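## Task

Three robots each begin in their own room: r1 in the decontamination room, r2 in the clean workroom and r3 in the sterile store. The connecting doors are locked, but every dividing wall has an open service window. A steel instrument cassette starts on the window counter shared by the decontamination room and the clean workroom. Get the cassette onto the bench in the sterile store, using any number of robots. At the end, open the gripper and back the robot away, so the cassette rests on the bench with no robot holding it in place. Any robot that topples or is left leaning means failure.

## Robot and tools

Robots: r1, r2, r3 are identical Hello Robot Stretch 3 units. Each has a two-wheeled base (0.33 m long, 0.34 m wide, passive omni wheel at the rear), a mast with a lift, and one telescoping arm that reaches out of the robot's RIGHT side. The base cannot slide sideways; to shift the gripper forward or back, drive the base. Turning in place pivots about the point midway between the drive wheels, 0.05 m behind the front edge. With the arm pulled in and the wrist folded, a spin sweeps a 0.28 m radius; an unfolded level wrist reaches beyond that.

Frames: the base frame sits on the floor between the drive wheels, x forward, y left, z up. Every robot reports in its own base frame, so relative positions between robots come only from images, lidar_m, wrist_depth_mm and head_depth_mm. The odometry frame is the base frame at scene start. hand_pose is in the base frame, at the point where closed fingertips meet; with wrist joints at zero its x axis is up, y back toward the mast, z toward the rear.

execute_actions: argument actions is a list holding one action object, or empty (then it only reports). The object is keyed by robot name; each robot gets its own entry with optional base, joints and contact_limits. All motions in the call start together. base takes exactly one key: translate_m, a straight-line offset in metres from where the base was last reported, -1 to 1, positive forward; or rotate_rad, an in-place turn offset in radians, -3.2 to 3.2, positive counter-clockwise seen from above. joints holds absolute targets by name: lift_m 0 to 1.1 (arm height); arm_m 0 to 0.52 (extension); wrist_yaw_rad -1.345 to 4.42 (0 along the arm, positive toward the front, 3.0 folded over the base); wrist_pitch_rad -1.57 to 0.451 (0 level, negative tips fingers down); wrist_roll_rad -2.911 to 2.911; gripper_m -0.089 to 0.179 (larger is wider, real gap a bit smaller, zero below 0.007); head_pan_rad -3.953 to 1.73 (0 ahead, positive left, -1.57 faces the arm); head_tilt_rad -1.53 to 0.419 (negative down). contact_limits takes only arm_m, a motor effort percentage 1 to 100 at which arm motion halts; lower is gentler. cameras is an optional list of names like r2_wrist_camera or all; omitted or null gives all, [] gives none. A bad key or out-of-range number rejects the whole call. Anything you omit may still be driving toward an older target. One action lasts at most 15 s. Example: {"r1": {"base": {"translate_m": 0.3}}, "r3": {"joints": {"head_pan_rad": -0.8}}}.

wait: seconds 0 to 10; nothing new is commanded, returns state and images. zoom_image: camera name plus region [x0, y0, x1, y1] in pixels of that camera's latest full image, top-left origin, at most 504 by 504. finished_scene: scene integer 1 or 2; ends it irreversibly and reports success, then gives the next task. Replying with no tool call ends everything.

Result lines: base_status and joint_status give how each motion ended: done (for the base, wheels turned the full amount even if slipping), off_target (stopped short, may still push), contact_stop (arm or lift hit something and went slack until recommanded), time_out, torque_fault (a wrist servo overloaded and is limp for 10 s). After the last three the old target is dropped. on_its_own covers uncommanded parts; held at is the target, not the position. joint_positions, base_odometry (wheel count only, heading -3.142 to 3.142, positive left), turned_by_wheels and turned_by_imu (turn since last result), base_tilt in degrees (forward and right positive, a few degrees of fixed bias). motor_effort in percent, peak in brackets, noisy and biased; an out-of-range resting effort suggests pushing or carrying. Positive wheel effort pushes forward. lidar_m: 12 distances in metres in 30 degree sectors, first straight ahead, counter-clockwise (4th left, 7th behind, 10th right), plane 0.17 m above floor, range 0.15 to 12, '-' means nothing seen; sees table legs and other robots, not glass or itself. wrist_depth_mm (45 to 1000) and head_depth_mm (280 to 4000) are 7x7 grids of median depth from top left; the head grid is sideways. pictures lists image order. Camera calibration gives K, distortion and T_world_to_cam per camera relative to its own base frame, with small errors.

Gripping: command gripper_m below the object's width; to release, open at least 0.02 past the touching value. Readings never confirm a hold, so check the wrist image. Too hard a squeeze triggers a stall guard that weakens the grip.

Speed: base reaches 0.30 m/s and 1.9 rad/s only with lift_m under 0.30, arm_m under 0.03 and wrist_yaw_rad over 2.54; otherwise 0.10 m/s and 0.63 rad/s.

Avoid: robots touching each other; any further drive after bases meet presses hard and can end the run. Fold or unfold the wrist only with lift_m 0.32 to 0.95, wrist_pitch_rad -0.4, roll near 0; with yaw below -0.4 keep pitch at -0.5 or lower. Arm pushes above about 0.45 m gripper height can tip the robot, as can driving while holding something fixed or snagging furniture (especially reversing); if base_tilt leans, back off in small steps, free the gripper, and drop lift_m to about 0.2. Don't drop or slam the cassette, avoid long wrist strain, and leave the cassette resting freely before finishing.

Each tool is called after "Call:" by a JSON object that holds its "method" and its "body".

## Session

Call:
{"method": "execute_actions", "body": {"actions": []}}

Scene clock: 0.00 s.
r1.base_odometry: x=+0.000 y=+0.000 heading=+0.000 (m, m, rad; r1's odometry frame)
r1.turned_by_wheels: +0.000 (rad since the last result)
r1.turned_by_imu: +0.000 (rad since the last result)
r1.base_tilt: forward=+0.4 right=+1.0 (deg)
r1.lidar_m: 1.12 0.85 0.83 0.87 1.24 1.52 1.62 2.30 2.28 0.89 1.29 1.28
r1.head_depth_mm: 1232 1232 1213 1212 1217 1212 1204 / 1307 1300 1295 1298 1290 1285 1285 / 1401 1401 1392 1383 1384 1371 1374 / 1473 1459 1448 1452 1435 1432 1429 / 1299 1285 1277 1261 1248 1242 1231 / 1122 1109 1104 1097 1086 1078 1073 / 990 981 972 969 959 954 950
r1.base_status: not commanded
r1.joint_positions: lift_m=+0.449 arm_m=-0.002 wrist_yaw_rad=+2.898 wrist_pitch_rad=-0.422 wrist_roll_rad=+0.014 gripper_m=+0.037 head_pan_rad=-0.003 head_tilt_rad=-0.005
r1.joint_status: not commanded
r1.motor_effort: left_wheel=+0 right_wheel=+0 lift_m=+26 arm_m=-1 wrist_yaw_rad=+0 wrist_pitch_rad=+4 wrist_roll_rad=+0 gripper_m=+0 head_pan_rad=+0 head_tilt_rad=+1 (%)
r1.hand_pose: x=+0.0328 y=+0.0739 z=+0.4613 quat_wxyz=(+0.232, +0.709, +0.062, +0.664) (m; r1's base frame)
r1.wrist_depth_mm: - - 920 836 740 688 635 / - - - 885 825 741 674 / - - - - 883 809 719 / - - 975 969 915 844 793 / 819 822 820 773 779 754 732 / 696 675 - 659 636 638 634 / 593 603 - 590 566 563 544
r2.base_odometry: x=+0.000 y=+0.000 heading=+0.000 (m, m, rad; r2's odometry frame)
r2.turned_by_wheels: +0.000 (rad since the last result)
r2.turned_by_imu: +0.000 (rad since the last result)
r2.base_tilt: forward=+0.7 right=-0.4 (deg)
r2.lidar_m: 1.87 2.45 2.39 1.46 1.29 1.29 1.53 2.30 2.31 1.79 1.58 1.58
r2.head_depth_mm: 1756 1752 1758 1733 1732 1735 1734 / 1867 1932 1920 1915 1907 1894 1874 / 1924 2149 2129 2123 2084 2092 2057 / 1933 2395 2367 2353 2344 2305 2276 / 1957 2712 2744 2732 2722 2675 2449 / 1972 2654 2661 2697 2636 2662 2426 / 1951 2516 2476 2487 2496 2486 2417
r2.base_status: not commanded
r2.joint_positions: lift_m=+0.585 arm_m=+0.003 wrist_yaw_rad=+3.127 wrist_pitch_rad=-0.477 wrist_roll_rad=-0.014 gripper_m=+0.037 head_pan_rad=-0.014 head_tilt_rad=-0.023
r2.joint_status: not commanded
r2.motor_effort: left_wheel=+0 right_wheel=+0 lift_m=+19 arm_m=+0 wrist_yaw_rad=+0 wrist_pitch_rad=+5 wrist_roll_rad=+0 gripper_m=+1 head_pan_rad=+1 head_tilt_rad=+2 (%)
r2.hand_pose: x=-0.0181 y=+0.0687 z=+0.5850 quat_wxyz=(+0.171, +0.683, +0.164, +0.691) (m; r2's base frame)
r2.wrist_depth_mm: 961 - - - - - - / - - - - - - - / - - - - - - - / - - - - - - - / 974 970 960 937 972 901 916 / 817 827 843 796 - 779 788 / 722 728 715 709 706 708 696
r3.base_odometry: x=+0.000 y=+0.000 heading=+0.000 (m, m, rad; r3's odometry frame)
r3.turned_by_wheels: +0.000 (rad since the last result)
r3.turned_by_imu: +0.000 (rad since the last result)
r3.base_tilt: forward=-1.1 right=-0.4 (deg)
r3.lidar_m: 1.80 1.57 1.57 0.96 0.84 0.84 1.00 1.24 1.24 1.24 0.87 3.05
r3.head_depth_mm: 1919 2762 3034 3034 3091 3000 2546 / 1783 2603 2670 2688 2671 2714 2542 / 1692 2333 2379 2426 2361 2387 2354 / 1954 2132 2150 - - 2169 2138 / 1872 1943 1948 - - 1955 1950 / 1760 1783 1777 1779 2045 1789 1801 / 1630 1643 1649 1637 1648 1647 1665
r3.base_status: not commanded
r3.joint_positions: lift_m=+0.467 arm_m=-0.002 wrist_yaw_rad=+2.893 wrist_pitch_rad=-0.494 wrist_roll_rad=+0.004 gripper_m=+0.037 head_pan_rad=+0.003 head_tilt_rad=+0.012
r3.joint_status: not commanded
r3.motor_effort: left_wheel=+0 right_wheel=-1 lift_m=+33 arm_m=+0 wrist_yaw_rad=+0 wrist_pitch_rad=+5 wrist_roll_rad=+1 gripper_m=+0 head_pan_rad=+0 head_tilt_rad=+1 (%)
r3.hand_pose: x=+0.0315 y=+0.0642 z=+0.4631 quat_wxyz=(+0.257, +0.703, +0.086, +0.657) (m; r3's base frame)
r3.wrist_depth_mm: - 871 - - - - - / - 921 - - - - - / 717 - - - - - - / 766 - 937 919 958 962 980 / 775 - 785 788 842 795 811 / 643 663 - 656 700 694 698 / 558 570 598 600 594 594 611
pictures: r1_head_camera (sideways: a quarter turn clockwise sets it upright), r1_nav_camera (sideways: a quarter turn counterclockwise sets it upright), r1_wrist_camera, r2_head_camera (sideways: a quarter turn clockwise sets it upright), r2_nav_camera (sideways: a quarter turn counterclockwise sets it upright), r2_wrist_camera, r3_head_camera (sideways: a quarter turn clockwise sets it upright), r3_nav_camera (sideways: a quarter turn counterclockwise sets it upright), r3_wrist_camera
Images, in order (width x height): r1_head_camera 896x504, r1_nav_camera 672x504, r1_wrist_camera 644x364, r2_head_camera 896x504, r2_nav_camera 672x504, r2_wrist_camera 644x364, r3_head_camera 896x504, r3_nav_camera 672x504, r3_wrist_camera 644x364.

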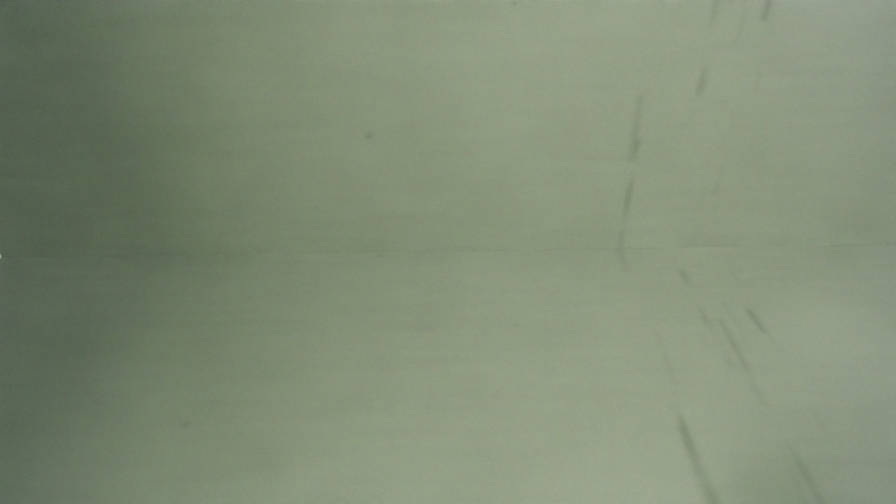

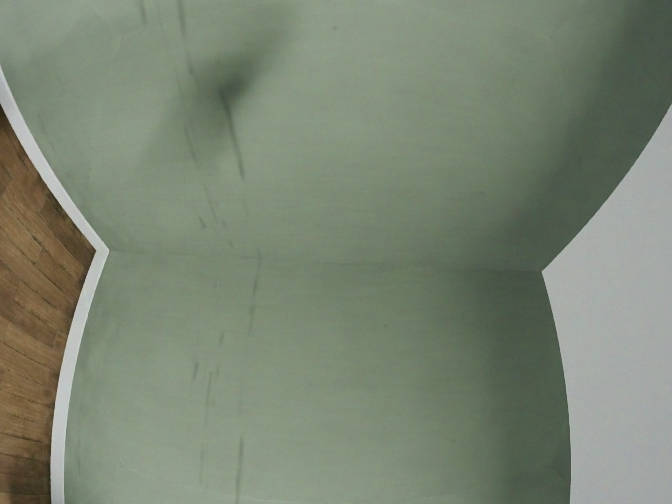

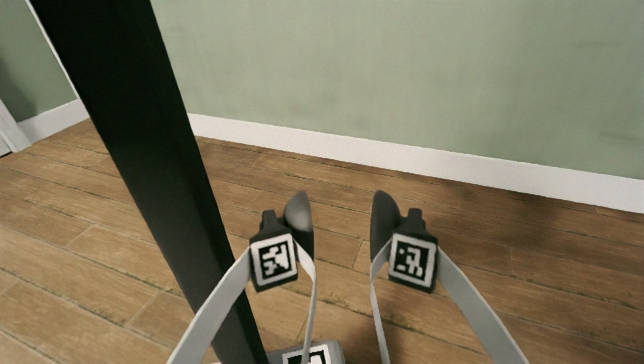

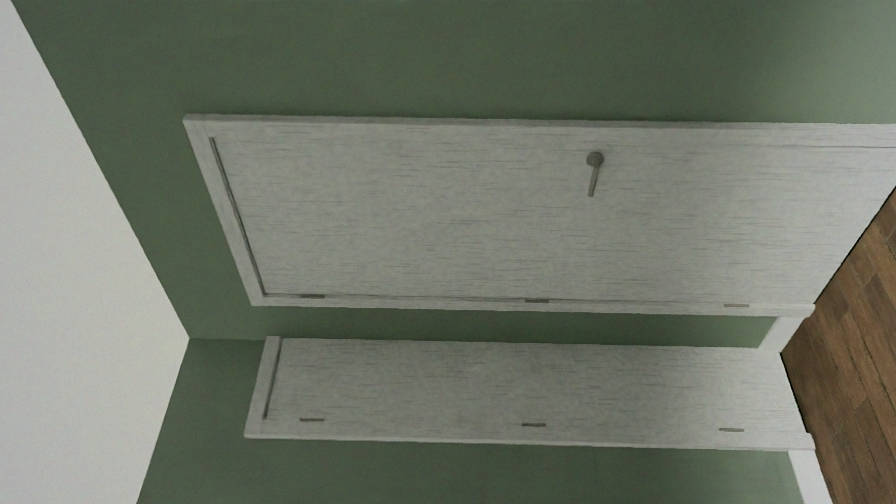

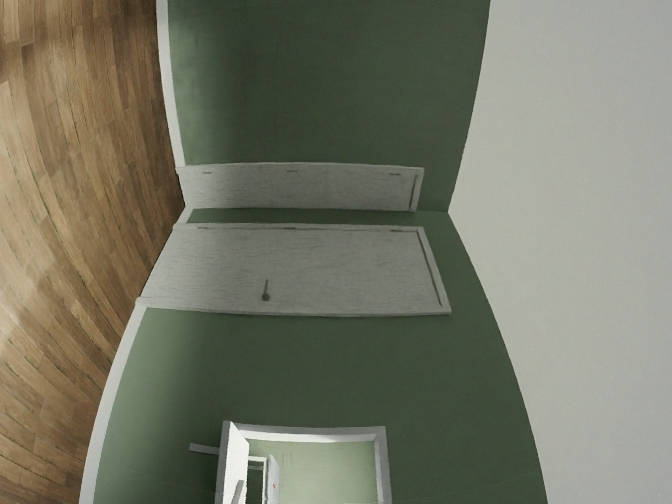

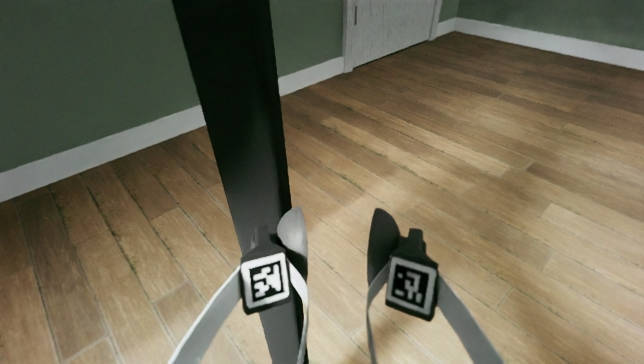

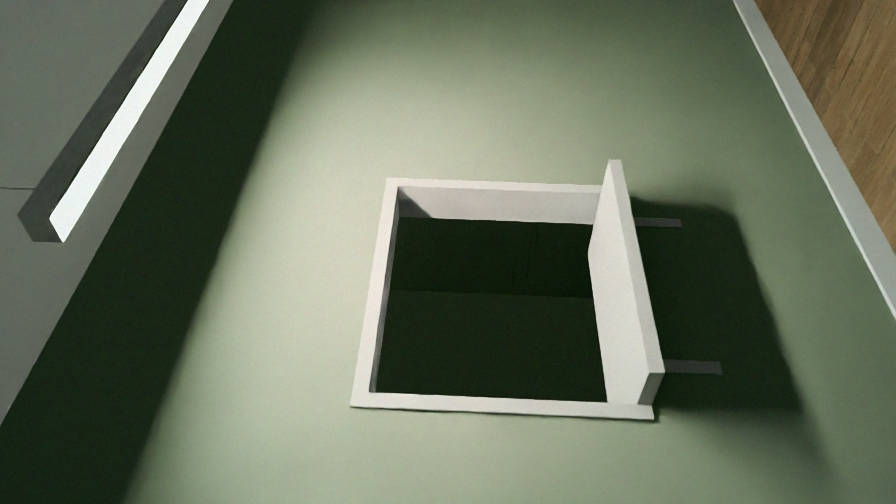

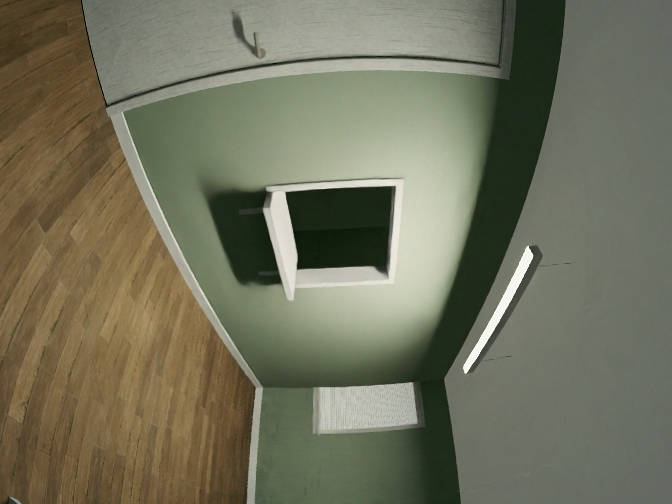

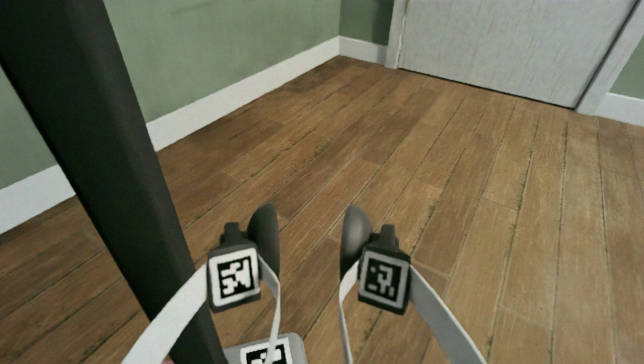

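Call:
{"method": "execute_actions", "body": {"actions": [{"r2":{"joints":{"head_pan_rad":-0.8,"head_tilt_rad":-0.3,"lift_m":0.28,"wrist_pitch_rad":-0.4}},"r3":{"joints":{"head_pan_rad":-1.1,"head_tilt_rad":-0.5,"lift_m":0.28,"wrist_pitch_rad":-0.4}}}], "cameras": ["r2_head_camera","r3_nav_camera","r3_head_camera"]}}

Scene clock: 4.10 s.
r1.base_odometry: x=+0.000 y=+0.000 heading=+0.000 (m, m, rad; r1's odometry frame)
r1.turned_by_wheels: +0.000 (rad since the last result)
r1.turned_by_imu: +0.000 (rad since the last result)
r1.base_tilt: forward=+0.4 right=+0.9 (deg)
r1.lidar_m: 1.12 0.85 0.83 0.87 1.24 1.52 1.62 2.30 2.28 0.89 1.29 1.28
r1.head_depth_mm: 1233 1229 1219 1215 1219 1209 1199 / 1316 1311 1304 1292 1291 1281 1292 / 1401 1398 1388 1389 1393 1376 1370 / 1477 1458 1455 1450 1432 1434 1433 / 1286 1288 1272 1257 1243 1233 1238 / 1125 1117 1103 1093 1086 1076 1067 / 988 983 973 966 964 956 948
r1.base_status: not commanded
r1.joint_positions: lift_m=+0.449 arm_m=-0.002 wrist_yaw_rad=+2.898 wrist_pitch_rad=-0.422 wrist_roll_rad=+0.014 gripper_m=+0.037 head_pan_rad=-0.003 head_tilt_rad=-0.005
r1.joint_status: not commanded
r1.motor_effort: left_wheel=+0(1) right_wheel=+1(0) lift_m=+26(26) arm_m=+0(1) wrist_yaw_rad=+0(0) wrist_pitch_rad=+5(5) wrist_roll_rad=+0(0) gripper_m=+0(0) head_pan_rad=+0(0) head_tilt_rad=+2(1) (%)
r1.hand_pose: x=+0.0328 y=+0.0739 z=+0.4613 quat_wxyz=(+0.232, +0.709, +0.062, +0.664) (m; r1's base frame)
r1.wrist_depth_mm: - - 950 830 748 683 628 / - - - 926 827 728 673 / - - - - 878 808 723 / - - 976 963 920 843 782 / 812 791 818 748 787 741 743 / 690 694 - 647 621 633 636 / 588 592 - 578 565 557 545
r2.base_odometry: x=+0.000 y=+0.000 heading=+0.000 (m, m, rad; r2's odometry frame)
r2.turned_by_wheels: +0.000 (rad since the last result)
r2.turned_by_imu: +0.001 (rad since the last result)
r2.base_tilt: forward=+0.8 right=-0.5 (deg)
r2.lidar_m: 1.87 2.45 2.39 1.46 1.29 1.29 1.53 2.31 2.31 1.79 1.58 1.58
r2.head_depth_mm: 1351 1434 1470 1533 1617 1696 1649 / 1351 - - 1743 1636 1720 1667 / 1376 - - 1739 1647 1753 1649 / 1390 - - 1620 1673 1756 1646 / 1400 - - 1752 1687 1780 1639 / 1409 1598 - 1631 1697 1801 1635 / 1434 1477 1549 1640 1727 1828 1633
r2.base_status: not commanded
r2.joint_positions: lift_m=+0.281 arm_m=+0.003 wrist_yaw_rad=+3.127 wrist_pitch_rad=-0.420 wrist_roll_rad=-0.014 gripper_m=+0.037 head_pan_rad=-0.793 head_tilt_rad=-0.296
r2.joint_status: all done
r2.motor_effort: left_wheel=+0(0) right_wheel=+0(0) lift_m=+7(13) arm_m=+0(0) wrist_yaw_rad=+0(0) wrist_pitch_rad=+7(6) wrist_roll_rad=-1(1) gripper_m=+1(0) head_pan_rad=-1(24) head_tilt_rad=-1(20) (%)
r2.hand_pose: x=-0.0180 y=+0.0762 z=+0.2928 quat_wxyz=(+0.152, +0.687, +0.144, +0.696) (m; r2's base frame)
r2.wrist_depth_mm: 959 - - - - - - / - - - - - - - / 948 911 - 892 878 888 857 / 707 700 693 691 693 688 671 / 584 578 578 573 583 560 550 / 495 501 - - - 491 480 / 441 - - - 421 419 418
r3.base_odometry: x=+0.000 y=+0.000 heading=+0.000 (m, m, rad; r3's odometry frame)
r3.turned_by_wheels: +0.000 (rad since the last result)
r3.turned_by_imu: +0.001 (rad since the last result)
r3.base_tilt: forward=-1.2 right=-0.5 (deg)
r3.lidar_m: 1.81 1.56 1.57 0.96 0.84 0.84 0.99 1.24 1.24 1.24 0.87 3.03
r3.head_depth_mm: 2035 2081 1982 1176 1870 1664 1366 / 2446 2529 1811 1157 1946 1637 1374 / 2995 3147 1788 1156 1065 1601 1363 / 3538 3755 1743 1211 1983 1539 1317 / 3352 3715 1944 2493 2043 1635 1345 / 3294 3573 3793 2691 2024 1600 1357 / 3260 3503 3654 2675 2002 1601 1343
r3.base_status: not commanded
r3.joint_positions: lift_m=+0.280 arm_m=-0.002 wrist_yaw_rad=+2.893 wrist_pitch_rad=-0.420 wrist_roll_rad=+0.004 gripper_m=+0.037 head_pan_rad=-1.093 head_tilt_rad=-0.493
r3.joint_status: all done
r3.motor_effort: left_wheel=+0(0) right_wheel=-1(1) lift_m=+28(28) arm_m=-1(1) wrist_yaw_rad=+2(0) wrist_pitch_rad=+8(6) wrist_roll_rad=+1(1) gripper_m=+0(0) head_pan_rad=-2(32) head_tilt_rad=-4(43) (%)
r3.hand_pose: x=+0.0340 y=+0.0739 z=+0.2924 quat_wxyz=(+0.233, +0.706, +0.060, +0.667) (m; r3's base frame)
r3.wrist_depth_mm: - 870 - - - - - / - 911 - - - - - / 690 908 900 956 926 984 991 / 676 693 710 728 724 735 736 / 545 - 605 572 601 613 616 / 471 - - 488 502 506 518 / - - - 435 428 434 447
pictures: r2_head_camera (sideways: a quarter turn clockwise sets it upright), r3_head_camera (sideways: a quarter turn clockwise sets it upright), r3_nav_camera (sideways: a quarter turn counterclockwise sets it upright)
camera_calibration (this result's frames):
r2_head_camera: T_world_to_cam=[[-0.193254, 0.176016, -0.965231, 1.27436], [0.687611, 0.726061, -0.00526785, 0.00508164], [0.699889, -0.664721, -0.261344, 0.29693], [0, 0, 0, 1]] pos_world=[0.0349624, -0.0306222, 1.30768]
r3_head_camera: T_world_to_cam=[[-0.245708, 0.391754, -0.886655, 1.17392], [0.888887, 0.455923, -0.0448845, 0.0582549], [0.386662, -0.799164, -0.460249, 0.554968], [0, 0, 0, 1]] pos_world=[0.0220753, -0.0429386, 1.2989]
r3_nav_camera: T_world_to_cam=[[0.183766, -0.460055, 0.868665, -1.08486], [-0.900463, -0.433187, -0.0389283, 0.104963], [0.394204, -0.775047, -0.493867, 0.601468], [0, 0, 0, 1]] pos_world=[0.0567744, 0.0125398, 1.24351]
Images, in order (width x height): r2_head_camera 896x504, r3_head_camera 896x504, r3_nav_camera 672x504.

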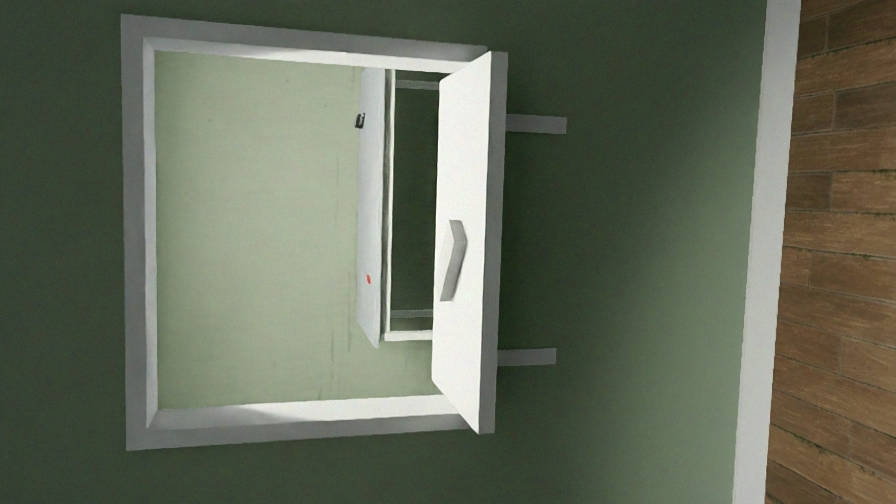

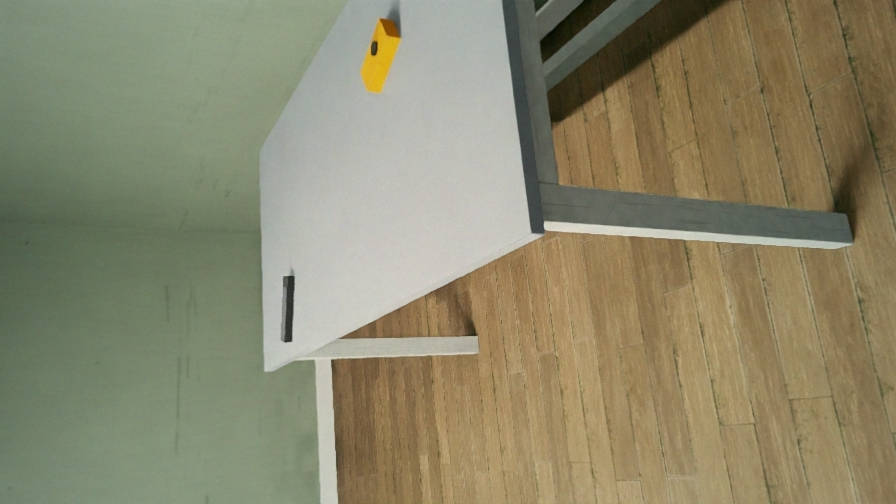

